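## Task

One adapter in the centrifuge rotor already has a water blank in its centre hole. Move the tray's sample tube (orange dot on the cap) into the centre hole of the adapter directly across from that one, and move all the other tubes on the tray into the green rack. Every tube must be pushed fully down and every rotor bucket must hang vertically. A tube touching the floor is a failure. The bottles on the tray must finish upright in it, and the tray must finish on the work bench with nothing sticking out past the bench edge. Any number of the robots may help. At the end, open the grippers and back away. A robot that falls or is left leaning is a failure, and anything kept in place only by a robot does not count.

## Robot and tools

Robots. There are two identical Hello Robot Stretch 4 units, r1 and r2. Each has an omni-wheel base, a lift riding up a mast, one arm that telescopes forward, a three-joint wrist (yaw, pitch, roll) and a two-finger gripper. Each carries four cameras: <name>_head_camera (pinhole), <name>_head_left_camera and <name>_head_right_camera (fisheye) and <name>_wrist_camera. The robot stands about 1.6 m tall; its base edge lies within 0.23 m of the base origin. Loose objects may occasionally get a short nudge from outside.

Frames. Each robot reports in its own base frame: origin on the floor below the base centre, x ahead, y to the left, z up. hand_pose is a point between the open fingertips in this frame, and its printed value can be slightly wrong. base_odometry is relative to where the base was when the scene began, and counts wheel rotation only, so slipping looks like motion. Heading is positive to the left, between -3.142 and 3.142. Because each robot uses its own frames, only pictures, lidar_m and wrist_depth_mm tell you where one robot is relative to the other.

execute_actions. Argument actions is a list holding one action object, or empty to just read state and images. The action is keyed by robot name, r1 and/or r2; each robot gets its own object. Inside it: base, joints, optional pace and contact_limits; or end_of_arm by itself. Everything in one action starts at once.
- base: exactly one relative move from where the base last reported itself. translate_m: metres straight ahead (negative backward), -2 to 2. strafe_m: metres sideways, left positive, -2 to 2. rotate_rad: radians in place, counter-clockwise from above positive, -3.2 to 3.2.
- joints: absolute targets by name, any subset. lift_m 0 to 1.2 m; arm_m 0 to 0.55 m (extension forward); wrist_yaw_rad -1.134 to 4.276 (0 points ahead, positive turns left, 3.14 is folded back, above 3.4 the arm may block it); wrist_pitch_rad -1.117 to 4.259 (0 level, 1.57 points down); wrist_roll_rad -1.117 to 4.259 (0 keeps the fingers level, positive turns clockwise viewed from behind); gripper_m -0.038 to 0.141 m, the fingertip gap, negative meaning the tips press together. Done tolerances: 0.004 for lift, arm and gripper, 0.02 for yaw and roll, 0.05 for pitch. Joint targets outside range are clipped and reported; any other bad value or unknown key rejects the whole call.
- pace: slow, default, fast or max. Base top speeds are 0.1, 0.3, 0.4, 0.6 m/s and 1, 2, 3, 4 rad/s; with the lift above 0.2 they are reduced, to 0.3 m/s and 1 rad/s at 1.2.
- contact_limits: {arm_m: value}, 0 (gentlest) to 0.75 (firmest), 0.5 if omitted; how much resistance stops the arm.
- end_of_arm: enable_torque re-arms wrist or gripper motors that cut out.
One action can run at most 15 s. cameras lists which images to return (all if omitted, [] for none). Any part you leave out of an action may keep driving toward an older target unseen. A stop reported in one call cancels the later motion calls in the same reply.

Other tools. wait {seconds: 0 to 10} lets the scene run and returns state and images. zoom_image {camera, region: [x0, y0, x1, y1]} in pixels of that camera's latest full image, origin at top left, at most 504 by 504. finished_scene {scene: number} ends the scene permanently and reports success.

Result lines. base_status and joint_status: done; off_target (rested short, may still push); contact_stop_at_<key> (hit something; that part goes slack until next commanded); limit_stop_at_<name>, including limit_stop_at_tilt (leaning past 6 degrees, lift, arm and wheels go slack) and limit_stop_at_own_body (would hit itself, mainly with pitch below -0.2 and strong roll); time_out; torque_fault (wrist motor overloaded and limp until enable_torque). on_its_own describes uncommanded behaviour; its held at value is a target, not a position. lidar_m: 12 distances in metres, 30-degree sectors counter-clockwise starting straight ahead (4th left, 7th behind, 10th right); - means nothing seen or closer than 0.25 m; sees from about 0.15 m up, misses clear items and thin legs. wrist_depth_mm: 7x7 grid of depths in mm (100 to 2000), - unknown. motor_effort: percent of maximum, positive toward larger joint values, peak in brackets; for wheel_0..2 positive turns the base right. base_tilt in degrees, forward and right positive, with a fixed per-robot bias up to 1.5. If turned_by_wheels and turned_by_imu disagree by over about 0.1 rad, the base slipped or struck something.

Gripping. Command a gap below the object's width; going lower squeezes harder and pulls it toward the wrist. Only a clear change in gripper effort shows a firm grip. Stuck fingertips on a surface: raise the lift. The wrist can fault if a level gripper carries over about 2 kg.

Avoid. Robots pressing into each other (fails the run; once bases touch, any further drive is a hard press). Travel differs between robots by up to 3 cm per metre, so shared carrying can tip them. Turning or driving with over 1 kg held and arm_m above 0.2, especially fast; hard pulls or pushes with the gripper high. Dropping, slamming or shoving objects. Start of scene: lift_m 0.4 with wrist_yaw_rad 0 unfolds the wrist.

Each tool is called after ">>>" as a command line: name --argument value for each argument, lists and objects as JSON in quotes; but a table of rows of numbers goes row by row, as --pt "numbers of a row", without its own name.

## Session

>>> execute_actions --actions '[]'

Scene clock: 0.00 s.
r1.base_odometry: x=+0.000 y=+0.000 heading=+0.000 (m, m, rad; r1's odometry frame)
r1.turned_by_wheels: +0.000 (rad since the last result)
r1.turned_by_imu: +0.000 (rad since the last result)
r1.base_tilt: forward=+0.0 right=+0.6 (deg)
r1.lidar_m: 1.24 3.32 3.49 1.17 1.14 1.21 1.67 3.02 1.21 0.89 0.84 0.89
r1.base_status: not commanded
r1.joint_positions: lift_m=+0.301 arm_m=+0.002 wrist_yaw_rad=+3.126 wrist_pitch_rad=-0.016 wrist_roll_rad=+0.004 gripper_m=+0.057
r1.joint_status: not commanded
r1.motor_effort: lift_m=+18 arm_m=-1 wrist_yaw_rad=-1 wrist_pitch_rad=-8 wrist_roll_rad=+1 gripper_m=-5 wheel_0=+0 wheel_1=+0 wheel_2=+0 (%)
r1.hand_pose: x=-0.1140 y=+0.0919 z=+0.4836 quat_wxyz=(+0.008, +0.008, +0.002, +1.000) (m; r1's base frame)
r1.wrist_depth_mm: - 137 - - - - - / - 134 - - - - - / - 131 215 - 1756 1308 1098 / 117 138 - - - - - / - - - - - - - / 1708 1661 193 1661 198 1661 1430 / 1138 1060 1205 109 1118 1060 1042
r2.base_odometry: x=+0.000 y=+0.000 heading=+0.000 (m, m, rad; r2's odometry frame)
r2.turned_by_wheels: +0.000 (rad since the last result)
r2.turned_by_imu: +0.000 (rad since the last result)
r2.base_tilt: forward=-0.3 right=+0.8 (deg)
r2.lidar_m: 2.76 3.85 4.17 1.25 1.32 1.83 3.12 1.07 0.74 0.70 0.75 1.05
r2.base_status: not commanded
r2.joint_positions: lift_m=+0.176 arm_m=+0.000 wrist_yaw_rad=+3.104 wrist_pitch_rad=+0.019 wrist_roll_rad=+0.019 gripper_m=+0.057
r2.joint_status: not commanded
r2.motor_effort: lift_m=+19 arm_m=+0 wrist_yaw_rad=+1 wrist_pitch_rad=-3 wrist_roll_rad=+0 gripper_m=-2 wheel_0=+0 wheel_1=+0 wheel_2=+0 (%)
r2.hand_pose: x=-0.1143 y=+0.0982 z=+0.3490 quat_wxyz=(+0.019, -0.009, +0.010, +1.000) (m; r2's base frame)
r2.wrist_depth_mm: - 142 - - - - - / - 128 - - - - - / - 125 177 - - - 1863 / 112 141 229 - - - 1756 / 1138 1808 - - - - 1808 / 1255 1499 198 1537 196 1499 1499 / 991 917 917 146 960 866 976
pictures: r1_head_camera, r1_head_left_camera, r1_head_right_camera, r1_wrist_camera, r2_head_camera, r2_head_left_camera, r2_head_right_camera, r2_wrist_camera
Images, in order (width x height): r1_head_camera 420x560, r1_head_left_camera 420x672, r1_head_right_camera 420x672, r1_wrist_camera 616x392, r2_head_camera 420x560, r2_head_left_camera 420x672, r2_head_right_camera 420x672, r2_wrist_camera 616x392.

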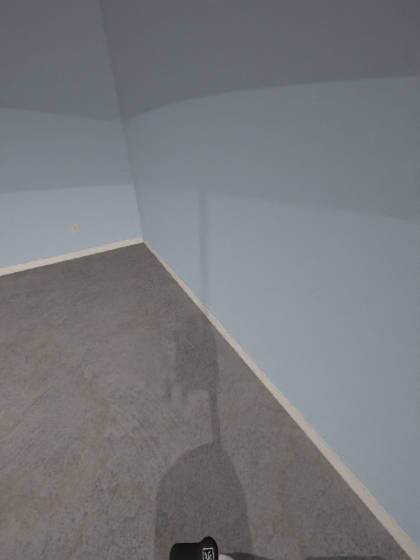

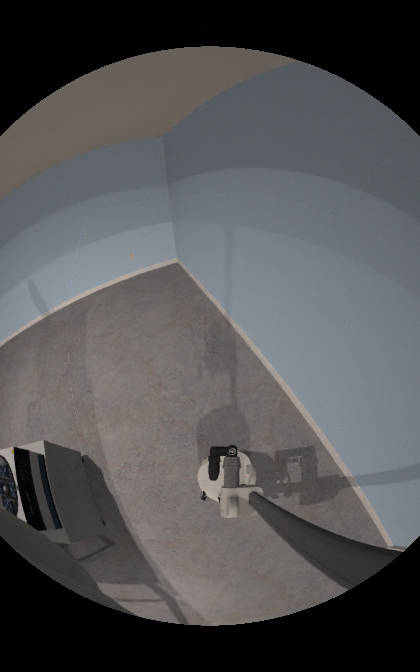

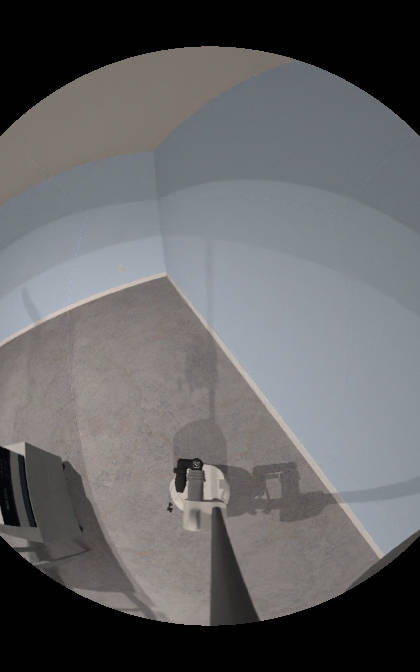

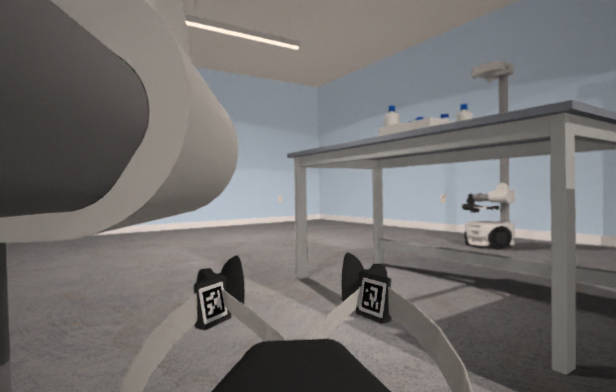

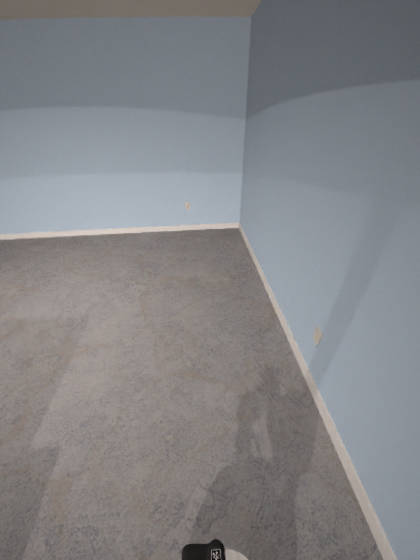

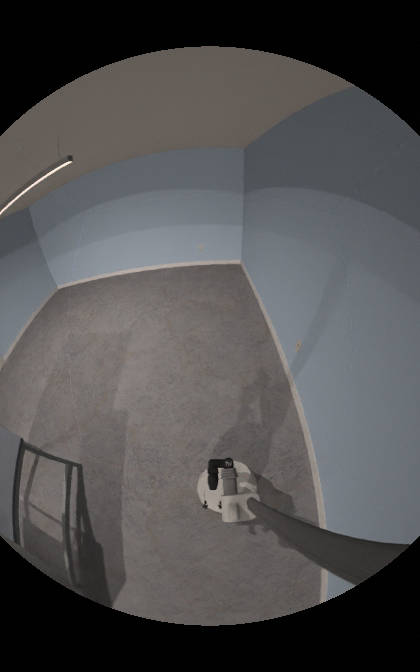

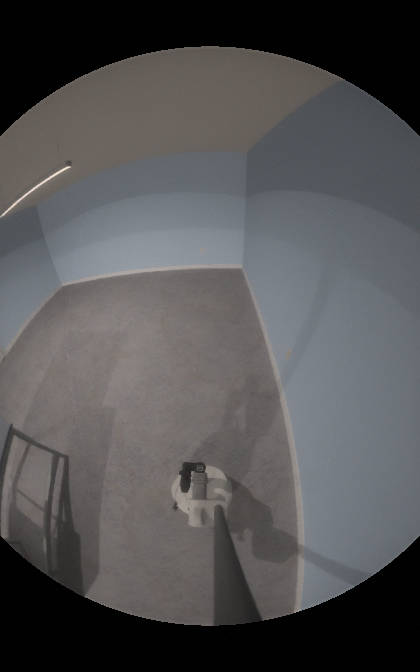

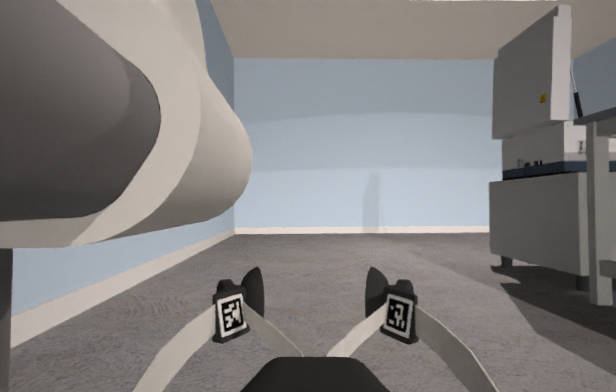

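>>> execute_actions --actions '[{"r1":{"base":{"rotate_rad":2.1},"joints":{"lift_m":1.1,"wrist_yaw_rad":0},"pace":"fast"},"r2":{"base":{"rotate_rad":1.75},"joints":{"lift_m":1.1,"wrist_yaw_rad":0},"pace":"fast"}}]'

Scene clock: 5.33 s.
r1.base_odometry: x=+0.000 y=+0.000 heading=+2.100 (m, m, rad; r1's odometry frame)
r1.turned_by_wheels: +2.100 (rad since the last result)
r1.turned_by_imu: +2.120 (rad since the last result)
r1.base_tilt: forward=+0.0 right=+0.7 (deg)
r1.lidar_m: 1.14 1.18 1.68 3.19 1.20 0.89 0.85 0.87 1.24 3.33 3.46 1.19
r1.base_status: done
r1.joint_positions: lift_m=+1.100 arm_m=+0.002 wrist_yaw_rad=+0.000 wrist_pitch_rad=-0.016 wrist_roll_rad=+0.004 gripper_m=+0.057
r1.joint_status: all done
r1.motor_effort: lift_m=+21(25) arm_m=-1(0) wrist_yaw_rad=-1(4) wrist_pitch_rad=-8(8) wrist_roll_rad=+1(1) gripper_m=-5(4) wheel_0=-1(8) wheel_1=-1(8) wheel_2=+0(8) (%)
r1.hand_pose: x=+0.4615 y=-0.0873 z=+1.2825 quat_wxyz=(+1.000, +0.002, -0.008, +0.000) (m; r1's base frame)
r1.wrist_depth_mm: - - - - - - - / - - - - - - - / - - - - - - - / - - - 1464 - - - / - - - 1537 - - - / - - 193 1499 198 - - / 1205 1118 - 109 1078 - -
r2.base_odometry: x=+0.000 y=+0.000 heading=+1.750 (m, m, rad; r2's odometry frame)
r2.turned_by_wheels: +1.750 (rad since the last result)
r2.turned_by_imu: +1.735 (rad since the last result)
r2.base_tilt: forward=-0.3 right=+0.7 (deg)
r2.lidar_m: 1.26 1.36 2.31 1.79 0.91 0.73 0.70 0.81 1.29 3.69 4.11 4.03
r2.base_status: done
r2.joint_positions: lift_m=+1.100 arm_m=+0.000 wrist_yaw_rad=+0.000 wrist_pitch_rad=+0.019 wrist_roll_rad=+0.019 gripper_m=+0.057
r2.joint_status: all done
r2.motor_effort: lift_m=+22(22) arm_m=+0(0) wrist_yaw_rad=-2(6) wrist_pitch_rad=-3(4) wrist_roll_rad=+0(0) gripper_m=-2(1) wheel_0=-2(9) wheel_1=-1(9) wheel_2=-1(12) (%)
r2.hand_pose: x=+0.4591 y=-0.0873 z=+1.2726 quat_wxyz=(+1.000, +0.009, +0.009, +0.000) (m; r2's base frame)
r2.wrist_depth_mm: - - - - - - - / - - - - - - - / - - - - - - - / - - - - - - - / - - - - - - - / - - 198 - 198 - - / 1366 1281 1281 146 - - -
pictures: r1_head_camera, r1_head_left_camera, r1_head_right_camera, r1_wrist_camera, r2_head_camera, r2_head_left_camera, r2_head_right_camera, r2_wrist_camera
camera_calibration (this result's frames):
r1_wrist_camera: T_world_to_cam=[[-0.0380256, -0.999067, -0.020483, -0.0445074], [-0.00498214, 0.0206871, -0.999774, 1.34026], [0.999264, -0.037915, -0.00576413, -0.228159], [0, 0, 0, 1]] pos_world=[0.232976, -0.0808426, 1.33773]
r2_wrist_camera: T_world_to_cam=[[0.0261947, -0.999027, -0.0354884, -0.047908], [0.00675226, 0.0356766, -0.999341, 1.33673], [0.999634, 0.0259378, 0.00768022, -0.240903], [0, 0, 0, 1]] pos_world=[0.233044, -0.0893028, 1.33599]
Images, in order (width x height): r1_head_camera 420x560, r1_head_left_camera 420x672, r1_head_right_camera 420x672, r1_wrist_camera 616x392, r2_head_camera 420x560, r2_head_left_camera 420x672, r2_head_right_camera 420x672, r2_wrist_camera 616x392.

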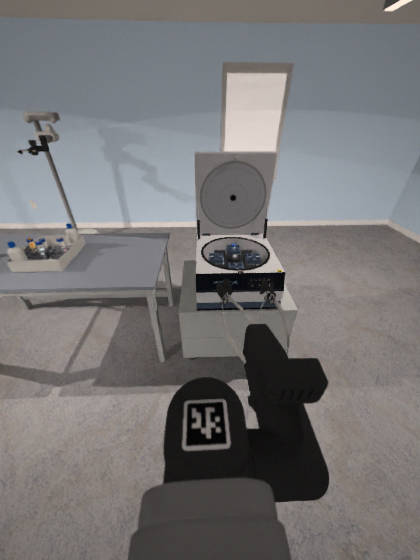

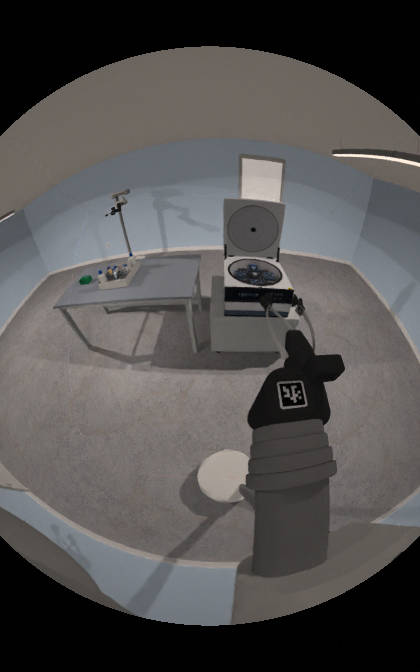

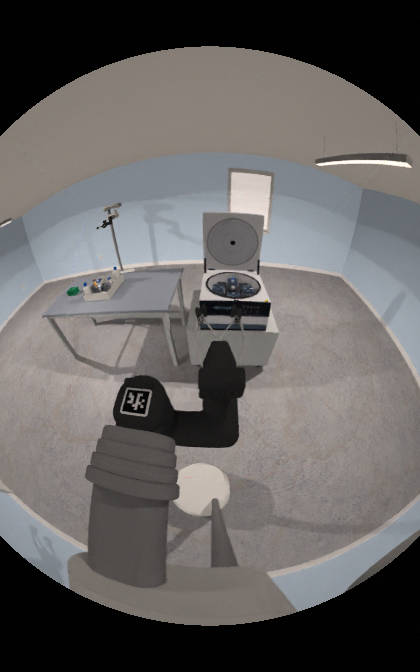

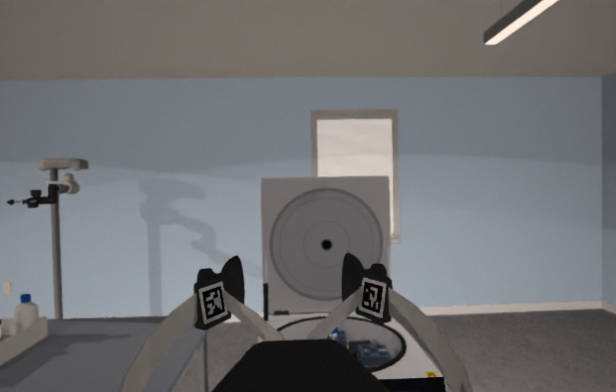

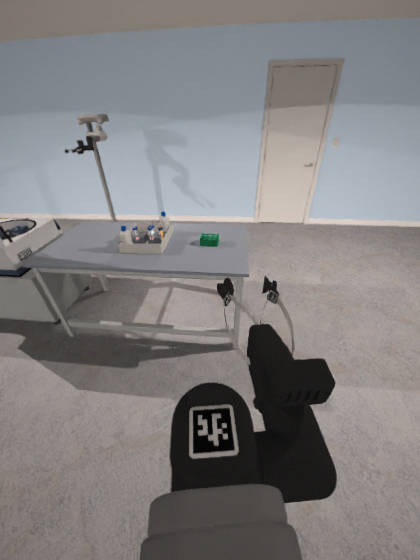

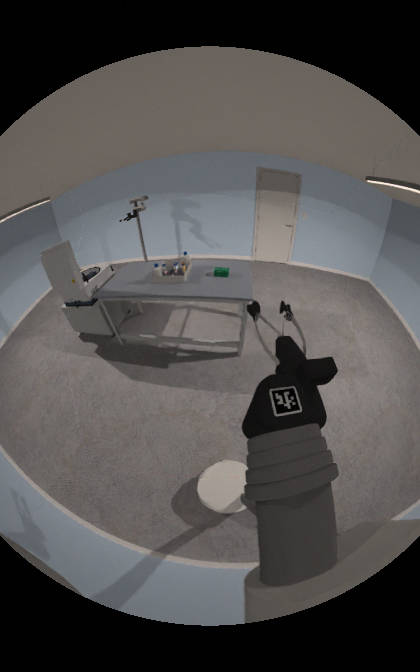

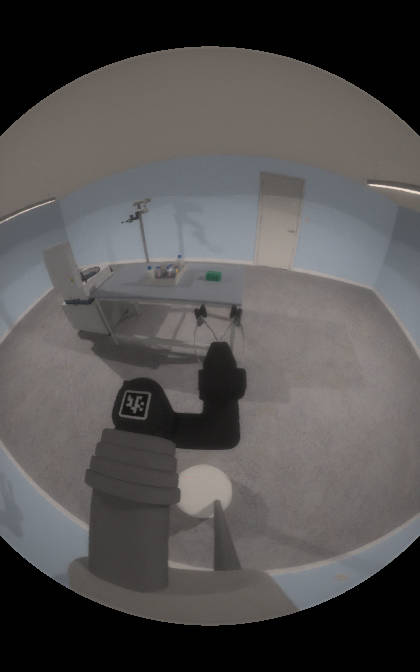

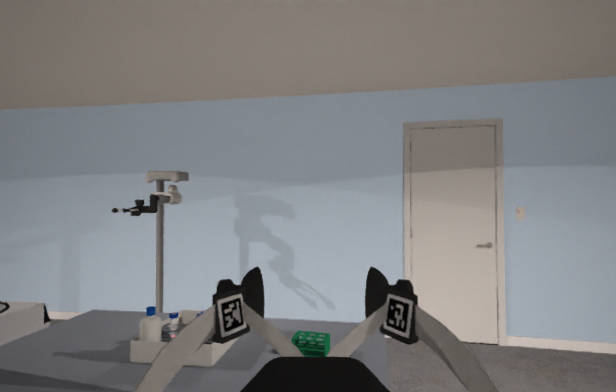

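>>> zoom_image --camera "r2_head_camera" --region '[100, 200, 250, 280]'

>>> zoom_image --camera "r1_head_camera" --region '[180, 220, 300, 300]'

Region (100, 200, 250, 280) of r2_head_camera's 420x560 image, scaled by 3.360, with more detail than that image has; it fills the top 269 rows of this view, and the rest is white.

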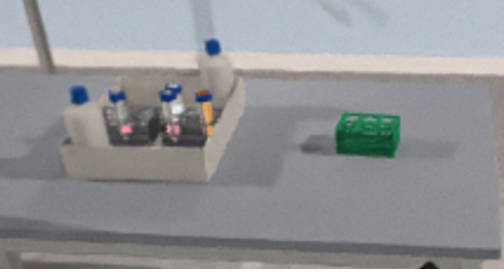

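Region (180, 220, 300, 300) of r1_head_camera's 420x560 image, scaled by 4.200, with more detail than that image has.

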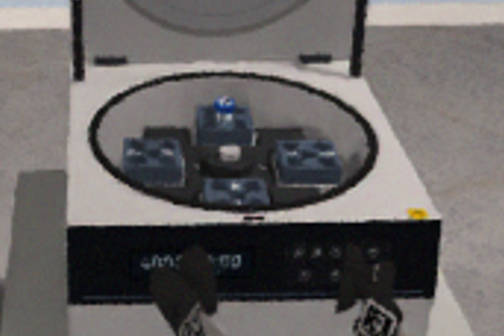

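>>> execute_actions --actions '[{"r1":{"base":{"translate_m":0.8},"joints":{"lift_m":1.2,"wrist_pitch_rad":1.57,"arm_m":0.3},"pace":"fast"},"r2":{"base":{"rotate_rad":-0.13},"joints":{"lift_m":1.15,"wrist_pitch_rad":1.57},"pace":"fast"}}]' --cameras '["r1_head_camera","r1_wrist_camera","r2_head_camera","r1_head_left_camera"]'

Scene clock: 23.20 s.
r1.base_odometry: x=-0.404 y=+0.691 heading=+2.100 (m, m, rad; r1's odometry frame)
r1.turned_by_wheels: +0.000 (rad since the last result)
r1.turned_by_imu: -0.001 (rad since the last result)
r1.base_tilt: forward=+0.0 right=+0.7 (deg)
r1.lidar_m: 0.34 0.36 0.49 1.46 2.30 1.70 1.65 1.71 2.39 3.34 0.48 0.35
r1.base_status: done
r1.joint_positions: lift_m=+1.200 arm_m=+0.299 wrist_yaw_rad=+0.000 wrist_pitch_rad=+1.570 wrist_roll_rad=+0.004 gripper_m=+0.057
r1.joint_status: all done
r1.motor_effort: lift_m=+21(24) arm_m=+8(10) wrist_yaw_rad=+0(0) wrist_pitch_rad=+1(6) wrist_roll_rad=+0(1) gripper_m=-4(4) wheel_0=-1(5) wheel_1=-1(5) wheel_2=+0(9) (%)
r1.hand_pose: x=+0.4699 y=-0.0874 z=+1.0894 quat_wxyz=(+0.708, +0.001, +0.707, -0.001) (m; r1's base frame)
r1.wrist_depth_mm: 521 1255 492 559 564 574 521 / 525 1255 564 559 569 564 535 / 525 1255 496 564 569 580 525 / 530 1281 500 574 634 549 525 / 530 1281 504 508 512 525 960 / 1255 1308 194 1118 198 1397 1366 / 1308 1281 1098 109 1336 1397 1366
r2.base_odometry: x=+0.000 y=+0.000 heading=+1.621 (m, m, rad; r2's odometry frame)
r2.turned_by_wheels: -0.129 (rad since the last result)
r2.turned_by_imu: -0.128 (rad since the last result)
r2.base_tilt: forward=-0.3 right=+0.8 (deg)
r2.lidar_m: 1.26 1.31 1.89 2.44 1.02 0.74 0.71 0.75 1.08 3.29 3.91 4.12
r2.base_status: done
r2.joint_positions: lift_m=+1.150 arm_m=+0.000 wrist_yaw_rad=+0.000 wrist_pitch_rad=+1.570 wrist_roll_rad=+0.019 gripper_m=+0.057
r2.joint_status: all done
r2.motor_effort: lift_m=+21(23) arm_m=+0(0) wrist_yaw_rad=+0(0) wrist_pitch_rad=+2(2) wrist_roll_rad=+1(0) gripper_m=-2(3) wheel_0=+5(5) wheel_1=+3(5) wheel_2=+4(7) (%)
r2.hand_pose: x=+0.1710 y=-0.0874 z=+1.0395 quat_wxyz=(+0.707, +0.007, +0.707, -0.007) (m; r2's base frame)
r2.wrist_depth_mm: 1336 1336 1308 1281 1281 1281 1308 / 1308 1308 1281 1336 1255 1281 1281 / 1281 1308 1308 1308 1255 1255 1255 / 1281 1281 1281 1281 1255 1281 1255 / 1281 1255 1229 1060 1255 1281 1281 / 1255 1281 197 1042 197 1255 1255 / 1281 1281 1281 146 1255 1229 1229
pictures: r1_head_camera, r1_head_left_camera, r1_wrist_camera, r2_head_camera
camera_calibration (this result's frames):
r1_wrist_camera: T_world_to_cam=[[-0.0198209, -0.999055, 0.0386904, -0.121265], [-0.999595, 0.0205927, 0.0196543, 0.504112], [-0.0204324, -0.0382852, -0.999058, 1.32354], [0, 0, 0, 1]] pos_world=[0.528547, -0.080859, 1.31707]
Images, in order (width x height): r1_head_camera 420x560, r1_head_left_camera 420x672, r1_wrist_camera 616x392, r2_head_camera 420x560.

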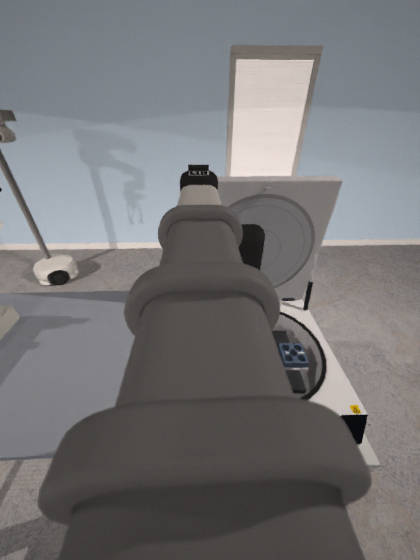

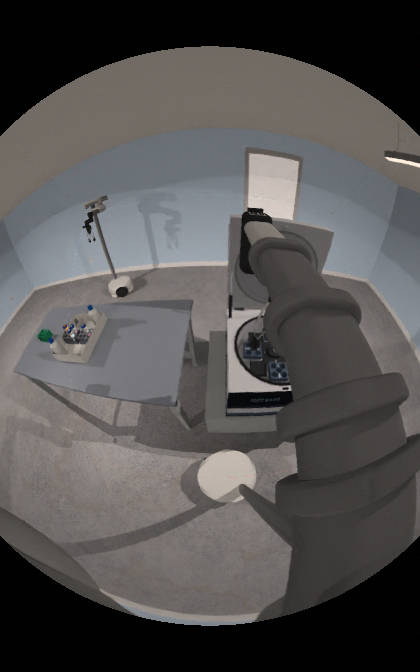

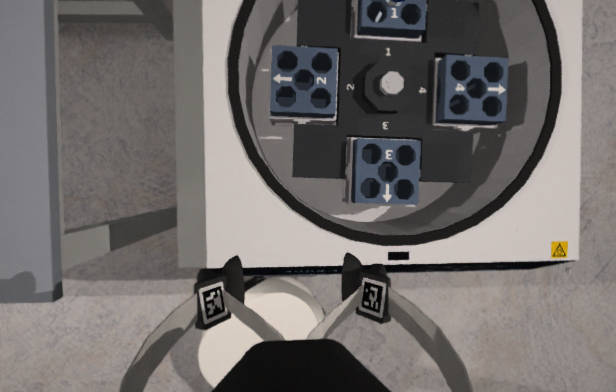

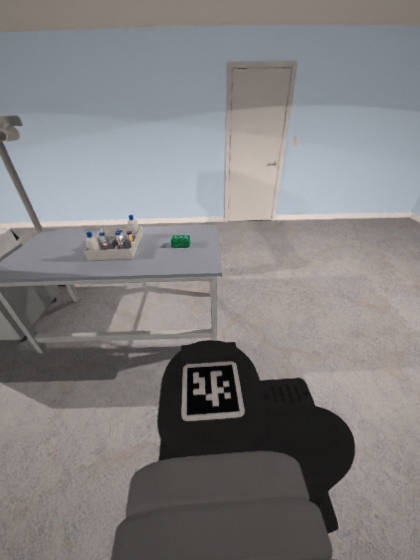

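>>> execute_actions --actions '[{"r1":{"base":{"strafe_m":1.06},"joints":{"arm_m":0.35},"pace":"fast"},"r2":{"base":{"translate_m":0.9},"pace":"fast"}}]' --cameras '["r1_wrist_camera","r2_head_camera","r1_head_left_camera"]'

Scene clock: 32.50 s.
r1.base_odometry: x=-1.319 y=+0.156 heading=+2.100 (m, m, rad; r1's odometry frame)
r1.turned_by_wheels: +0.000 (rad since the last result)
r1.turned_by_imu: -0.003 (rad since the last result)
r1.base_tilt: forward=-0.1 right=+0.6 (deg)
r1.lidar_m: 0.34 0.39 0.53 4.35 2.27 1.69 1.62 1.71 2.37 1.35 0.52 0.38
r1.base_status: done
r1.joint_positions: lift_m=+1.200 arm_m=+0.349 wrist_yaw_rad=+0.000 wrist_pitch_rad=+1.570 wrist_roll_rad=+0.004 gripper_m=+0.057
r1.joint_status: all done
r1.motor_effort: lift_m=+21(22) arm_m=+7(7) wrist_yaw_rad=+2(1) wrist_pitch_rad=-1(1) wrist_roll_rad=+2(1) gripper_m=-4(3) wheel_0=+2(7) wheel_1=+0(8) wheel_2=+0(1) (%)
r1.hand_pose: x=+0.5198 y=-0.0874 z=+1.0894 quat_wxyz=(+0.707, +0.001, +0.707, -0.001) (m; r1's base frame)
r1.wrist_depth_mm: 521 525 530 508 549 549 564 / 525 496 508 517 554 559 564 / 525 535 544 549 559 564 569 / 530 504 539 554 559 569 569 / 535 544 549 549 564 569 574 / 535 544 194 554 199 569 580 / 1308 1308 1118 109 1366 1336 1397
r2.base_odometry: x=-0.045 y=+0.899 heading=+1.621 (m, m, rad; r2's odometry frame)
r2.turned_by_wheels: +0.000 (rad since the last result)
r2.turned_by_imu: +0.002 (rad since the last result)
r2.base_tilt: forward=-0.3 right=+0.7 (deg)
r2.lidar_m: 0.32 0.37 0.56 2.04 2.25 1.68 1.63 1.73 2.44 3.73 3.93 0.35
r2.base_status: done
r2.joint_positions: lift_m=+1.150 arm_m=+0.000 wrist_yaw_rad=+0.000 wrist_pitch_rad=+1.570 wrist_roll_rad=+0.019 gripper_m=+0.057
r2.joint_status: not commanded
r2.motor_effort: lift_m=+21(21) arm_m=+0(0) wrist_yaw_rad=-1(1) wrist_pitch_rad=+1(3) wrist_roll_rad=+0(0) gripper_m=-1(1) wheel_0=+2(7) wheel_1=+1(7) wheel_2=+0(11) (%)
r2.hand_pose: x=+0.1709 y=-0.0874 z=+1.0395 quat_wxyz=(+0.707, +0.007, +0.707, -0.007) (m; r2's base frame)
r2.wrist_depth_mm: 517 512 517 517 1281 1281 1281 / 517 512 512 517 1281 1281 1281 / 1308 1281 1308 1281 1281 1281 1308 / 1281 1281 1308 1255 1308 1281 1255 / 1255 1308 1255 1060 1255 1229 1255 / 1308 1281 197 1042 197 1229 1229 / 1255 1281 1255 147 1229 1255 1229
pictures: r1_head_left_camera, r1_wrist_camera, r2_head_camera
camera_calibration (this result's frames):
r1_wrist_camera: T_world_to_cam=[[-0.0198564, -0.999054, 0.0386969, -0.120264], [-0.999587, 0.0206408, 0.0199784, 0.553643], [-0.0207582, -0.0382842, -0.999051, 1.32472], [0, 0, 0, 1]] pos_world=[0.578526, -0.0808619, 1.31706]
Images, in order (width x height): r1_head_left_camera 420x672, r1_wrist_camera 616x392, r2_head_camera 420x560.

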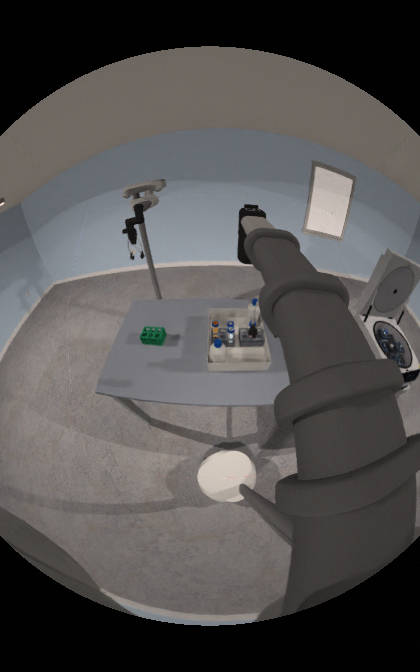

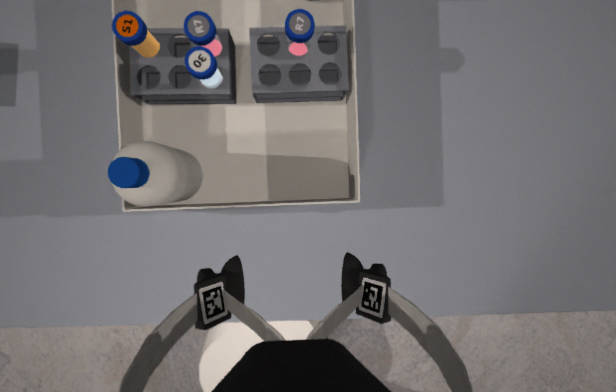

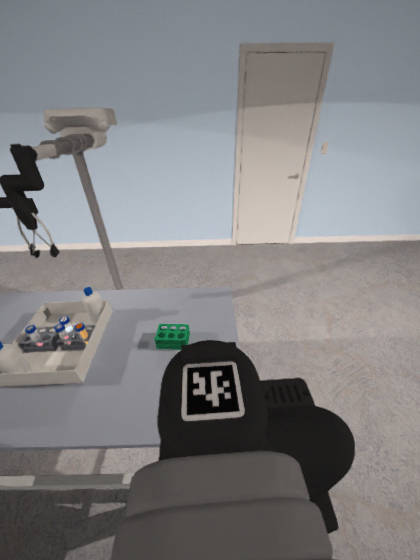

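>>> execute_actions --actions '[{"r1":{"base":{"strafe_m":0.19},"joints":{"lift_m":1.12},"pace":"fast"},"r2":{"base":{"strafe_m":0.725},"joints":{"lift_m":1.12},"pace":"fast"}}]' --cameras '[]'

>>> execute_actions --actions '[{"r1":{"base":{"translate_m":0.1},"joints":{"arm_m":0.49},"pace":"fast"},"r2":{"base":{"translate_m":0.08},"joints":{"arm_m":0.40},"pace":"fast"}}]' --cameras '["r1_wrist_camera","r2_wrist_camera","r1_head_right_camera"]'

Scene clock: 47.60 s.
r1.base_odometry: x=-1.483 y=+0.060 heading=+2.100 (m, m, rad; r1's odometry frame)
r1.turned_by_wheels: +0.000 (rad since the last result)
r1.turned_by_imu: -0.002 (rad since the last result)
r1.base_tilt: forward=-0.1 right=+0.6 (deg)
r1.lidar_m: 0.35 0.37 0.53 4.17 2.26 1.69 1.63 1.71 2.35 1.36 0.51 0.38
r1.base_status: done
r1.joint_positions: lift_m=+1.120 arm_m=+0.349 wrist_yaw_rad=+0.000 wrist_pitch_rad=+1.570 wrist_roll_rad=+0.004 gripper_m=+0.057
r1.joint_status: all done
r1.motor_effort: lift_m=+13(19) arm_m=+7(8) wrist_yaw_rad=+0(2) wrist_pitch_rad=-1(1) wrist_roll_rad=+1(0) gripper_m=-5(3) wheel_0=+1(7) wheel_1=-1(8) wheel_2=+0(2) (%)
r1.hand_pose: x=+0.5199 y=-0.0874 z=+1.0101 quat_wxyz=(+0.707, +0.001, +0.707, -0.001) (m; r1's base frame)
r1.wrist_depth_mm: 427 455 455 404 410 413 477 / 449 455 462 459 469 455 484 / 455 459 462 340 477 477 488 / 449 466 462 404 477 480 488 / 459 466 469 477 477 484 488 / 462 466 194 477 199 492 496 / 1205 1205 1025 109 1255 1281 1308
r2.base_odometry: x=-0.769 y=+0.863 heading=+1.621 (m, m, rad; r2's odometry frame)
r2.turned_by_wheels: +0.000 (rad since the last result)
r2.turned_by_imu: +0.001 (rad since the last result)
r2.base_tilt: forward=-0.4 right=+0.8 (deg)
r2.lidar_m: 0.39 0.41 0.57 4.28 2.16 1.65 1.59 1.68 2.41 4.47 0.53 0.40
r2.base_status: done
r2.joint_positions: lift_m=+1.120 arm_m=+0.000 wrist_yaw_rad=+0.000 wrist_pitch_rad=+1.570 wrist_roll_rad=+0.019 gripper_m=+0.057
r2.joint_status: all done
r2.motor_effort: lift_m=+16(19) arm_m=+0(0) wrist_yaw_rad=+0(1) wrist_pitch_rad=+1(3) wrist_roll_rad=-1(0) gripper_m=-5(2) wheel_0=-4(10) wheel_1=+1(9) wheel_2=+0(1) (%)
r2.hand_pose: x=+0.1709 y=-0.0874 z=+1.0099 quat_wxyz=(+0.707, +0.007, +0.707, -0.007) (m; r2's base frame)
r2.wrist_depth_mm: 484 488 488 484 480 480 480 / 878 1281 1281 496 484 477 477 / 1281 1255 1255 1255 1255 1205 1205 / 1255 1255 1255 1229 1255 1229 1255 / 1255 1229 1229 1025 1255 1229 1205 / 1281 1229 198 1042 196 1255 1229 / 1255 1229 1229 146 1229 1205 1205
pictures: none
No camera images: the call's "cameras" was empty. Leave "cameras" out to get every camera's image.

Scene clock: 49.53 s.
r1.base_odometry: x=-1.534 y=+0.146 heading=+2.100 (m, m, rad; r1's odometry frame)
r1.turned_by_wheels: +0.000 (rad since the last result)
r1.turned_by_imu: +0.000 (rad since the last result)
r1.base_tilt: forward=+0.1 right=+0.7 (deg)
r1.lidar_m: 0.25 0.28 0.40 4.16 2.40 1.79 1.72 1.80 2.52 1.12 0.37 0.27
r1.base_status: done
r1.joint_positions: lift_m=+1.120 arm_m=+0.489 wrist_yaw_rad=+0.000 wrist_pitch_rad=+1.570 wrist_roll_rad=+0.004 gripper_m=+0.057
r1.joint_status: all done
r1.motor_effort: lift_m=+13(13) arm_m=+7(8) wrist_yaw_rad=+0(1) wrist_pitch_rad=-1(0) wrist_roll_rad=+0(0) gripper_m=-6(4) wheel_0=+2(9) wheel_1=+0(6) wheel_2=-1(8) (%)
r1.hand_pose: x=+0.6599 y=-0.0874 z=+1.0101 quat_wxyz=(+0.707, +0.001, +0.707, -0.001) (m; r1's base frame)
r1.wrist_depth_mm: 445 449 459 462 466 473 480 / 449 452 455 466 473 208 297 / 452 459 462 466 473 399 488 / 452 459 462 469 473 452 488 / 433 462 469 410 415 427 492 / 462 462 194 469 199 484 492 / 462 466 469 109 480 466 500
r2.base_odometry: x=-0.773 y=+0.943 heading=+1.621 (m, m, rad; r2's odometry frame)
r2.turned_by_wheels: +0.000 (rad since the last result)
r2.turned_by_imu: +0.000 (rad since the last result)
r2.base_tilt: forward=-0.4 right=+0.7 (deg)
r2.lidar_m: 0.29 0.34 0.49 4.28 2.27 1.74 1.67 1.76 2.51 4.46 0.44 0.33
r2.base_status: done
r2.joint_positions: lift_m=+1.120 arm_m=+0.398 wrist_yaw_rad=+0.000 wrist_pitch_rad=+1.570 wrist_roll_rad=+0.019 gripper_m=+0.057
r2.joint_status: all done
r2.motor_effort: lift_m=+16(16) arm_m=+9(9) wrist_yaw_rad=+0(1) wrist_pitch_rad=+3(3) wrist_roll_rad=+0(0) gripper_m=-2(1) wheel_0=+2(8) wheel_1=+3(8) wheel_2=+0(11) (%)
r2.hand_pose: x=+0.5696 y=-0.0874 z=+1.0099 quat_wxyz=(+0.707, +0.007, +0.707, -0.007) (m; r2's base frame)
r2.wrist_depth_mm: 484 484 484 477 477 473 480 / 484 488 480 480 473 413 188 / 480 480 466 469 410 382 473 / 488 480 477 473 473 473 469 / 477 477 340 469 462 466 462 / 473 477 197 469 197 466 462 / 477 469 469 146 466 466 462
pictures: r1_head_right_camera, r1_wrist_camera, r2_wrist_camera
camera_calibration (this result's frames):
r1_wrist_camera: T_world_to_cam=[[-0.0197851, -0.999055, 0.0386989, -0.114463], [-0.999587, 0.0205734, 0.0200804, 0.695087], [-0.0208576, -0.0382856, -0.999049, 1.24845], [0, 0, 0, 1]] pos_world=[0.718575, -0.0808579, 1.23773]
r2_wrist_camera: T_world_to_cam=[[-0.0347376, -0.999045, -0.0265169, -0.0345816], [-0.999026, 0.0354344, -0.0262776, 0.663685], [0.0271921, 0.0255783, -0.999303, 1.22156], [0, 0, 0, 1]] pos_world=[0.628621, -0.0893114, 1.23724]
Images, in order (width x height): r1_head_right_camera 420x672, r1_wrist_camera 616x392, r2_wrist_camera 616x392.

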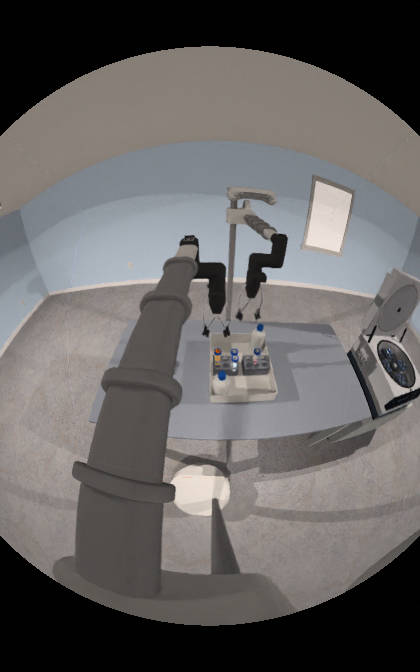

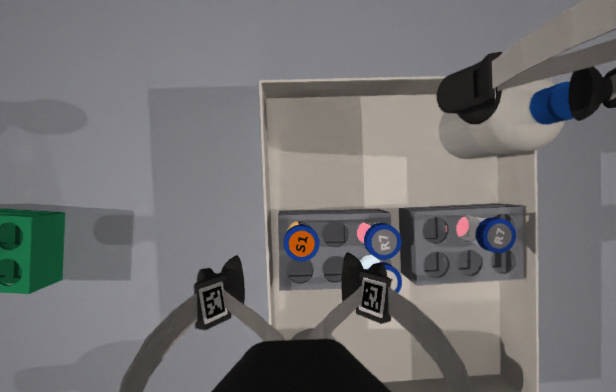

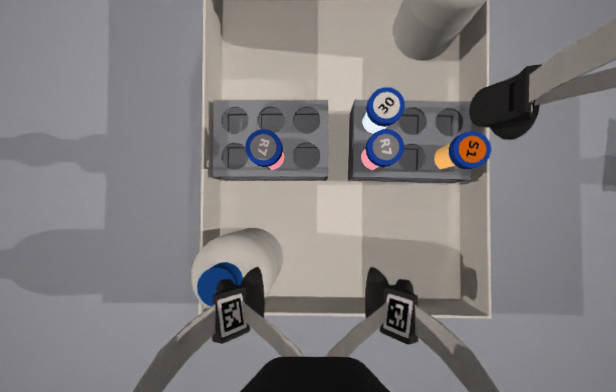

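>>> execute_actions --actions '[{"r1":{"base":{"strafe_m":-0.011},"joints":{"lift_m":1.03}},"r2":{"base":{"strafe_m":0.049},"joints":{"arm_m":0.505,"lift_m":1.09}}}]' --cameras '["r1_wrist_camera","r2_wrist_camera"]'

Scene clock: 60.33 s.
r1.base_odometry: x=-1.524 y=+0.152 heading=+2.100 (m, m, rad; r1's odometry frame)
r1.turned_by_wheels: +0.000 (rad since the last result)
r1.turned_by_imu: -0.001 (rad since the last result)
r1.base_tilt: forward=+0.0 right=+0.7 (deg)
r1.lidar_m: 0.25 0.27 0.39 4.18 2.38 1.78 1.72 1.81 2.48 1.11 0.38 0.28
r1.base_status: done
r1.joint_positions: lift_m=+1.030 arm_m=+0.489 wrist_yaw_rad=+0.000 wrist_pitch_rad=+1.570 wrist_roll_rad=+0.004 gripper_m=+0.057
r1.joint_status: all done
r1.motor_effort: lift_m=+13(15) arm_m=+7(7) wrist_yaw_rad=-1(3) wrist_pitch_rad=+0(1) wrist_roll_rad=+2(0) gripper_m=-6(4) wheel_0=+2(5) wheel_1=-1(5) wheel_2=+0(1) (%)
r1.hand_pose: x=+0.6599 y=-0.0874 z=+0.9201 quat_wxyz=(+0.707, +0.001, +0.707, -0.001) (m; r1's base frame)
r1.wrist_depth_mm: 362 366 370 375 379 384 387 / 364 370 373 373 377 343 254 / 366 370 375 379 382 382 286 / 368 370 375 377 382 389 342 / 370 375 379 317 276 330 268 / 373 375 194 322 199 364 362 / 373 379 382 109 389 394 364
r2.base_odometry: x=-0.822 y=+0.940 heading=+1.621 (m, m, rad; r2's odometry frame)
r2.turned_by_wheels: +0.000 (rad since the last result)
r2.turned_by_imu: +0.000 (rad since the last result)
r2.base_tilt: forward=-0.4 right=+0.9 (deg)
r2.lidar_m: 0.28 0.32 0.48 4.23 2.29 1.71 1.67 1.76 2.53 4.53 0.44 0.32
r2.base_status: done
r2.joint_positions: lift_m=+1.090 arm_m=+0.503 wrist_yaw_rad=+0.000 wrist_pitch_rad=+1.570 wrist_roll_rad=+0.019 gripper_m=+0.057
r2.joint_status: all done
r2.motor_effort: lift_m=+16(16) arm_m=+9(9) wrist_yaw_rad=+1(0) wrist_pitch_rad=+4(1) wrist_roll_rad=-1(0) gripper_m=-1(2) wheel_0=-2(10) wheel_1=+1(10) wheel_2=+0(0) (%)
r2.hand_pose: x=+0.6746 y=-0.0874 z=+0.9800 quat_wxyz=(+0.707, +0.007, +0.707, -0.007) (m; r2's base frame)
r2.wrist_depth_mm: 455 452 452 452 452 452 301 / 455 452 452 449 445 336 303 / 452 449 449 442 445 439 439 / 449 445 445 433 433 413 436 / 445 449 442 379 382 375 439 / 445 445 197 439 197 433 379 / 442 442 442 146 433 421 415
pictures: r1_wrist_camera, r2_wrist_camera
camera_calibration (this result's frames):
r1_wrist_camera: T_world_to_cam=[[-0.0197851, -0.999055, 0.0386989, -0.110982], [-0.999587, 0.0205734, 0.0200805, 0.696895], [-0.0208577, -0.0382856, -0.999049, 1.15857], [0, 0, 0, 1]] pos_world=[0.718577, -0.0808579, 1.14777]
r2_wrist_camera: T_world_to_cam=[[-0.0348911, -0.999039, -0.0265132, -0.0316312], [-0.999024, 0.0355851, -0.0261722, 0.767634], [0.0270905, 0.0255742, -0.999306, 1.18882], [0, 0, 0, 1]] pos_world=[0.733575, -0.0893203, 1.20725]
Images, in order (width x height): r1_wrist_camera 616x392, r2_wrist_camera 616x392.

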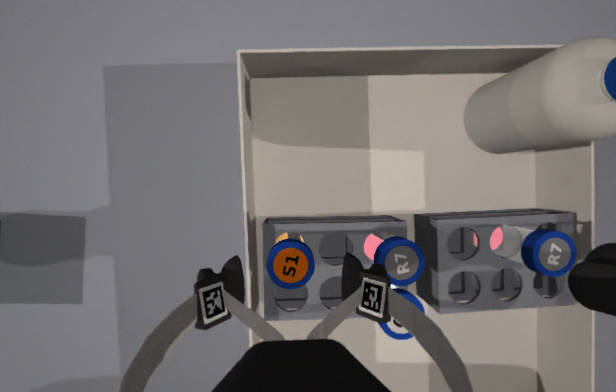

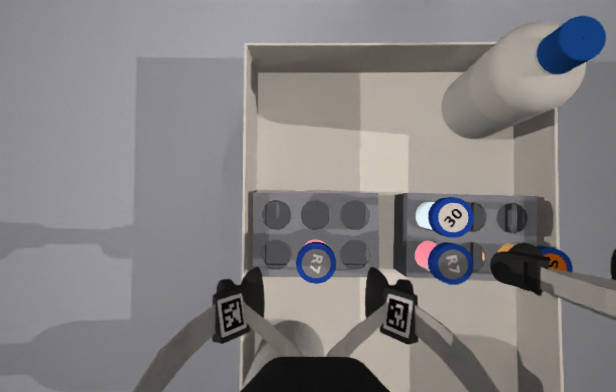

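>>> execute_actions --actions '[{"r1":{"joints":{"lift_m":0.98,"gripper_m":0.052}},"r2":{"joints":{"lift_m":0.98,"arm_m":0.507}}}]' --cameras '["r1_wrist_camera","r2_wrist_camera","r1_head_right_camera"]'

>>> zoom_image --camera "r1_head_right_camera" --region '[180, 300, 300, 400]'

Scene clock: 64.83 s.
r1.base_odometry: x=-1.524 y=+0.152 heading=+2.100 (m, m, rad; r1's odometry frame)
r1.turned_by_wheels: +0.000 (rad since the last result)
r1.turned_by_imu: -0.001 (rad since the last result)
r1.base_tilt: forward=+0.0 right=+0.7 (deg)
r1.lidar_m: 0.26 0.29 0.37 4.17 2.39 1.79 1.74 1.82 2.50 1.12 0.37 0.29
r1.base_status: not commanded
r1.joint_positions: lift_m=+0.980 arm_m=+0.489 wrist_yaw_rad=+0.000 wrist_pitch_rad=+1.570 wrist_roll_rad=+0.004 gripper_m=+0.052
r1.joint_status: all done
r1.motor_effort: lift_m=+13(13) arm_m=+7(7) wrist_yaw_rad=-2(0) wrist_pitch_rad=-1(1) wrist_roll_rad=-1(1) gripper_m=-5(2) wheel_0=+2(1) wheel_1=-1(1) wheel_2=+0(1) (%)
r1.hand_pose: x=+0.6599 y=-0.0874 z=+0.8701 quat_wxyz=(+0.707, +0.001, +0.707, -0.001) (m; r1's base frame)
r1.wrist_depth_mm: 315 319 320 297 306 314 317 / 317 322 322 327 330 332 252 / 319 322 324 329 330 334 287 / 320 322 325 330 332 336 340 / 322 325 329 271 273 278 214 / 322 327 193 268 202 281 282 / 325 329 332 109 276 342 345
r2.base_odometry: x=-0.822 y=+0.940 heading=+1.621 (m, m, rad; r2's odometry frame)
r2.turned_by_wheels: +0.000 (rad since the last result)
r2.turned_by_imu: +0.000 (rad since the last result)
r2.base_tilt: forward=-0.3 right=+0.8 (deg)
r2.lidar_m: 0.31 0.33 0.47 4.22 2.28 1.74 1.67 1.77 2.49 4.50 0.45 0.32
r2.base_status: not commanded
r2.joint_positions: lift_m=+0.980 arm_m=+0.505 wrist_yaw_rad=+0.000 wrist_pitch_rad=+1.570 wrist_roll_rad=+0.019 gripper_m=+0.057
r2.joint_status: all done
r2.motor_effort: lift_m=+16(18) arm_m=+9(7) wrist_yaw_rad=+0(1) wrist_pitch_rad=+3(2) wrist_roll_rad=-1(1) gripper_m=-2(3) wheel_0=-2(2) wheel_1=+1(1) wheel_2=+0(0) (%)
r2.hand_pose: x=+0.6766 y=-0.0874 z=+0.8700 quat_wxyz=(+0.707, +0.007, +0.707, -0.007) (m; r2's base frame)
r2.wrist_depth_mm: 343 342 338 332 334 314 232 / 342 342 336 334 330 330 264 / 340 338 332 332 330 330 329 / 338 338 334 327 329 270 301 / 336 336 303 270 306 267 223 / 336 334 197 208 198 267 212 / 334 332 329 146 327 324 324
pictures: r1_head_right_camera, r1_wrist_camera, r2_wrist_camera
camera_calibration (this result's frames):
r1_wrist_camera: T_world_to_cam=[[-0.0197848, -0.999055, 0.0386989, -0.109047], [-0.999587, 0.0205732, 0.0200804, 0.6979], [-0.0208576, -0.0382856, -0.999049, 1.10863], [0, 0, 0, 1]] pos_world=[0.718578, -0.0808579, 1.09778]
r2_wrist_camera: T_world_to_cam=[[-0.0348928, -0.999039, -0.0265118, -0.034478], [-0.999025, 0.0355858, -0.026131, 0.766699], [0.0270493, 0.0255742, -0.999307, 1.0789], [0, 0, 0, 1]] pos_world=[0.735565, -0.0893204, 1.09727]
Images, in order (width x height): r1_head_right_camera 420x672, r1_wrist_camera 616x392, r2_wrist_camera 616x392.

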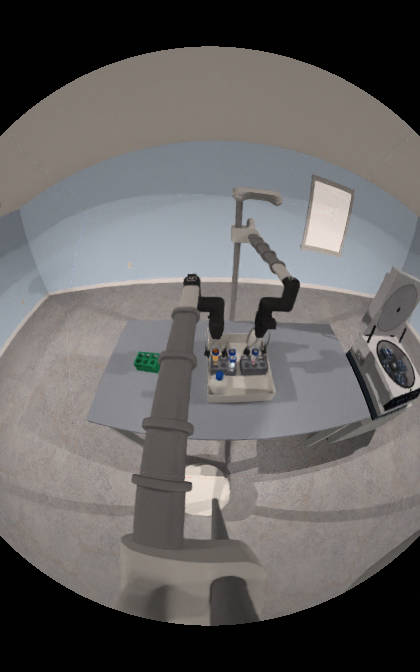

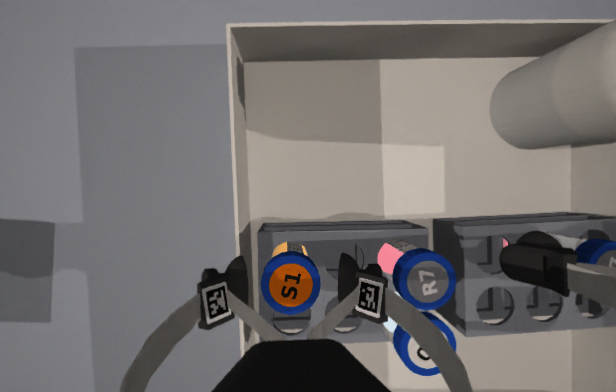

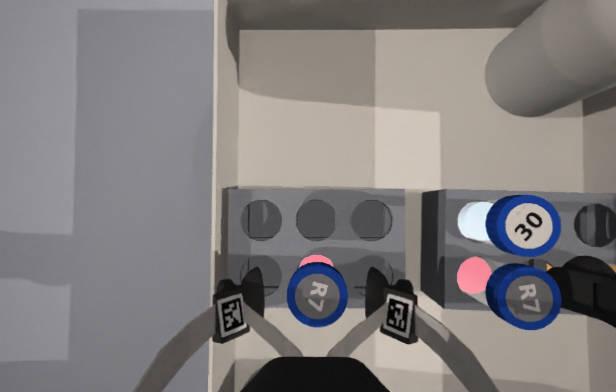

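Region (180, 300, 300, 400) of r1_head_right_camera's 420x672 image, scaled by 4.200, with more detail than that image has.

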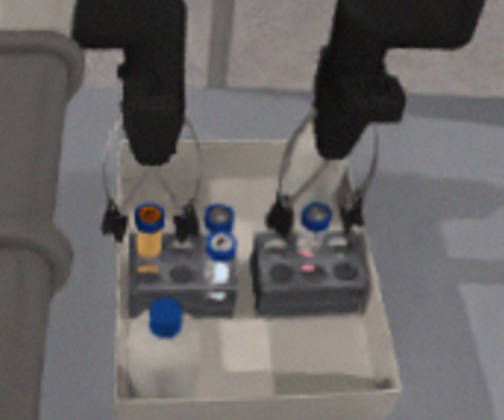

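Cap top at depth ~0.21; close.

>>> execute_actions --actions '[{"r1":{"joints":{"gripper_m":0.015}},"r2":{"joints":{"gripper_m":0.015}}}]' --cameras '["r1_wrist_camera","r2_wrist_camera"]'

Scene clock: 67.33 s.
r1.base_odometry: x=-1.524 y=+0.152 heading=+2.100 (m, m, rad; r1's odometry frame)
r1.turned_by_wheels: +0.000 (rad since the last result)
r1.turned_by_imu: -0.001 (rad since the last result)
r1.base_tilt: forward=+0.0 right=+0.7 (deg)
r1.lidar_m: 0.25 0.28 0.38 4.17 2.41 1.79 1.72 1.81 2.51 1.11 0.38 0.27
r1.base_status: not commanded
r1.joint_positions: lift_m=+0.980 arm_m=+0.489 wrist_yaw_rad=+0.000 wrist_pitch_rad=+1.570 wrist_roll_rad=+0.004 gripper_m=+0.015
r1.joint_status: all done
r1.motor_effort: lift_m=+13(13) arm_m=+7(7) wrist_yaw_rad=+0(1) wrist_pitch_rad=-1(1) wrist_roll_rad=+1(1) gripper_m=-15(15) wheel_0=+2(2) wheel_1=-1(1) wheel_2=-1(0) (%)
r1.hand_pose: x=+0.6599 y=-0.0874 z=+0.8701 quat_wxyz=(+0.707, +0.001, +0.707, -0.001) (m; r1's base frame)
r1.wrist_depth_mm: 314 319 322 298 306 310 317 / 315 319 324 324 329 332 251 / 319 319 324 327 332 332 286 / 320 322 325 329 332 334 340 / 320 325 327 270 272 279 231 / 324 325 187 204 193 281 285 / 325 327 332 109 276 343 343
r2.base_odometry: x=-0.822 y=+0.940 heading=+1.621 (m, m, rad; r2's odometry frame)
r2.turned_by_wheels: +0.000 (rad since the last result)
r2.turned_by_imu: +0.000 (rad since the last result)
r2.base_tilt: forward=-0.4 right=+0.8 (deg)
r2.lidar_m: 0.30 0.34 0.47 4.23 2.28 1.73 1.66 1.76 2.48 4.50 0.46 0.31
r2.base_status: not commanded
r2.joint_positions: lift_m=+0.980 arm_m=+0.505 wrist_yaw_rad=+0.000 wrist_pitch_rad=+1.570 wrist_roll_rad=+0.019 gripper_m=+0.015
r2.joint_status: all done
r2.motor_effort: lift_m=+16(16) arm_m=+9(9) wrist_yaw_rad=+1(1) wrist_pitch_rad=+2(2) wrist_roll_rad=+0(1) gripper_m=-10(12) wheel_0=-2(2) wheel_1=+1(1) wheel_2=+0(0) (%)
r2.hand_pose: x=+0.6766 y=-0.0874 z=+0.8700 quat_wxyz=(+0.707, +0.007, +0.707, -0.007) (m; r2's base frame)
r2.wrist_depth_mm: 342 340 340 332 332 314 232 / 340 340 336 334 332 332 265 / 342 338 334 332 330 332 332 / 336 336 332 325 330 270 298 / 334 334 325 268 306 267 266 / 334 336 195 202 194 266 229 / 332 330 317 163 325 325 324
pictures: r1_wrist_camera, r2_wrist_camera
camera_calibration (this result's frames):
r1_wrist_camera: T_world_to_cam=[[-0.0197848, -0.999055, 0.0386989, -0.109047], [-0.999587, 0.0205731, 0.0200804, 0.697901], [-0.0208576, -0.0382856, -0.999049, 1.10863], [0, 0, 0, 1]] pos_world=[0.718578, -0.0808579, 1.09778]
r2_wrist_camera: T_world_to_cam=[[-0.0348928, -0.999039, -0.0265118, -0.034478], [-0.999025, 0.0355857, -0.026131, 0.7667], [0.0270493, 0.0255742, -0.999307, 1.0789], [0, 0, 0, 1]] pos_world=[0.735566, -0.0893204, 1.09727]
Images, in order (width x height): r1_wrist_camera 616x392, r2_wrist_camera 616x392.

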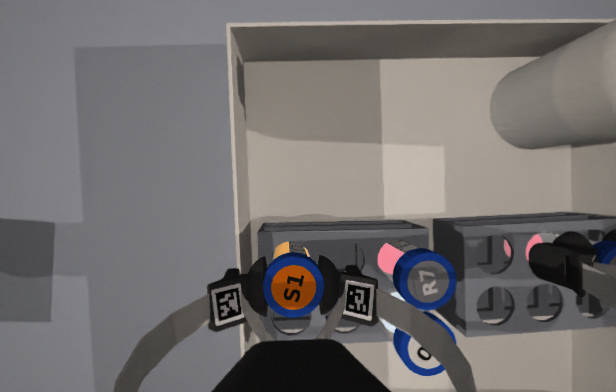

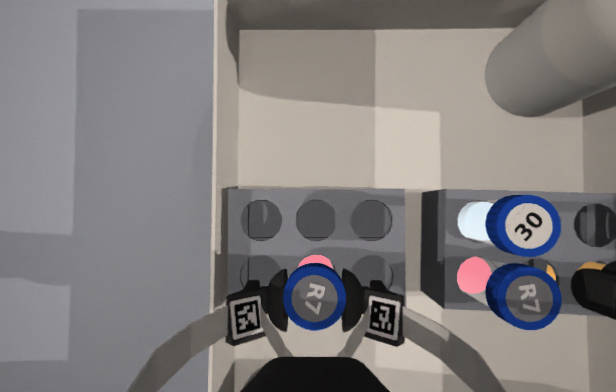

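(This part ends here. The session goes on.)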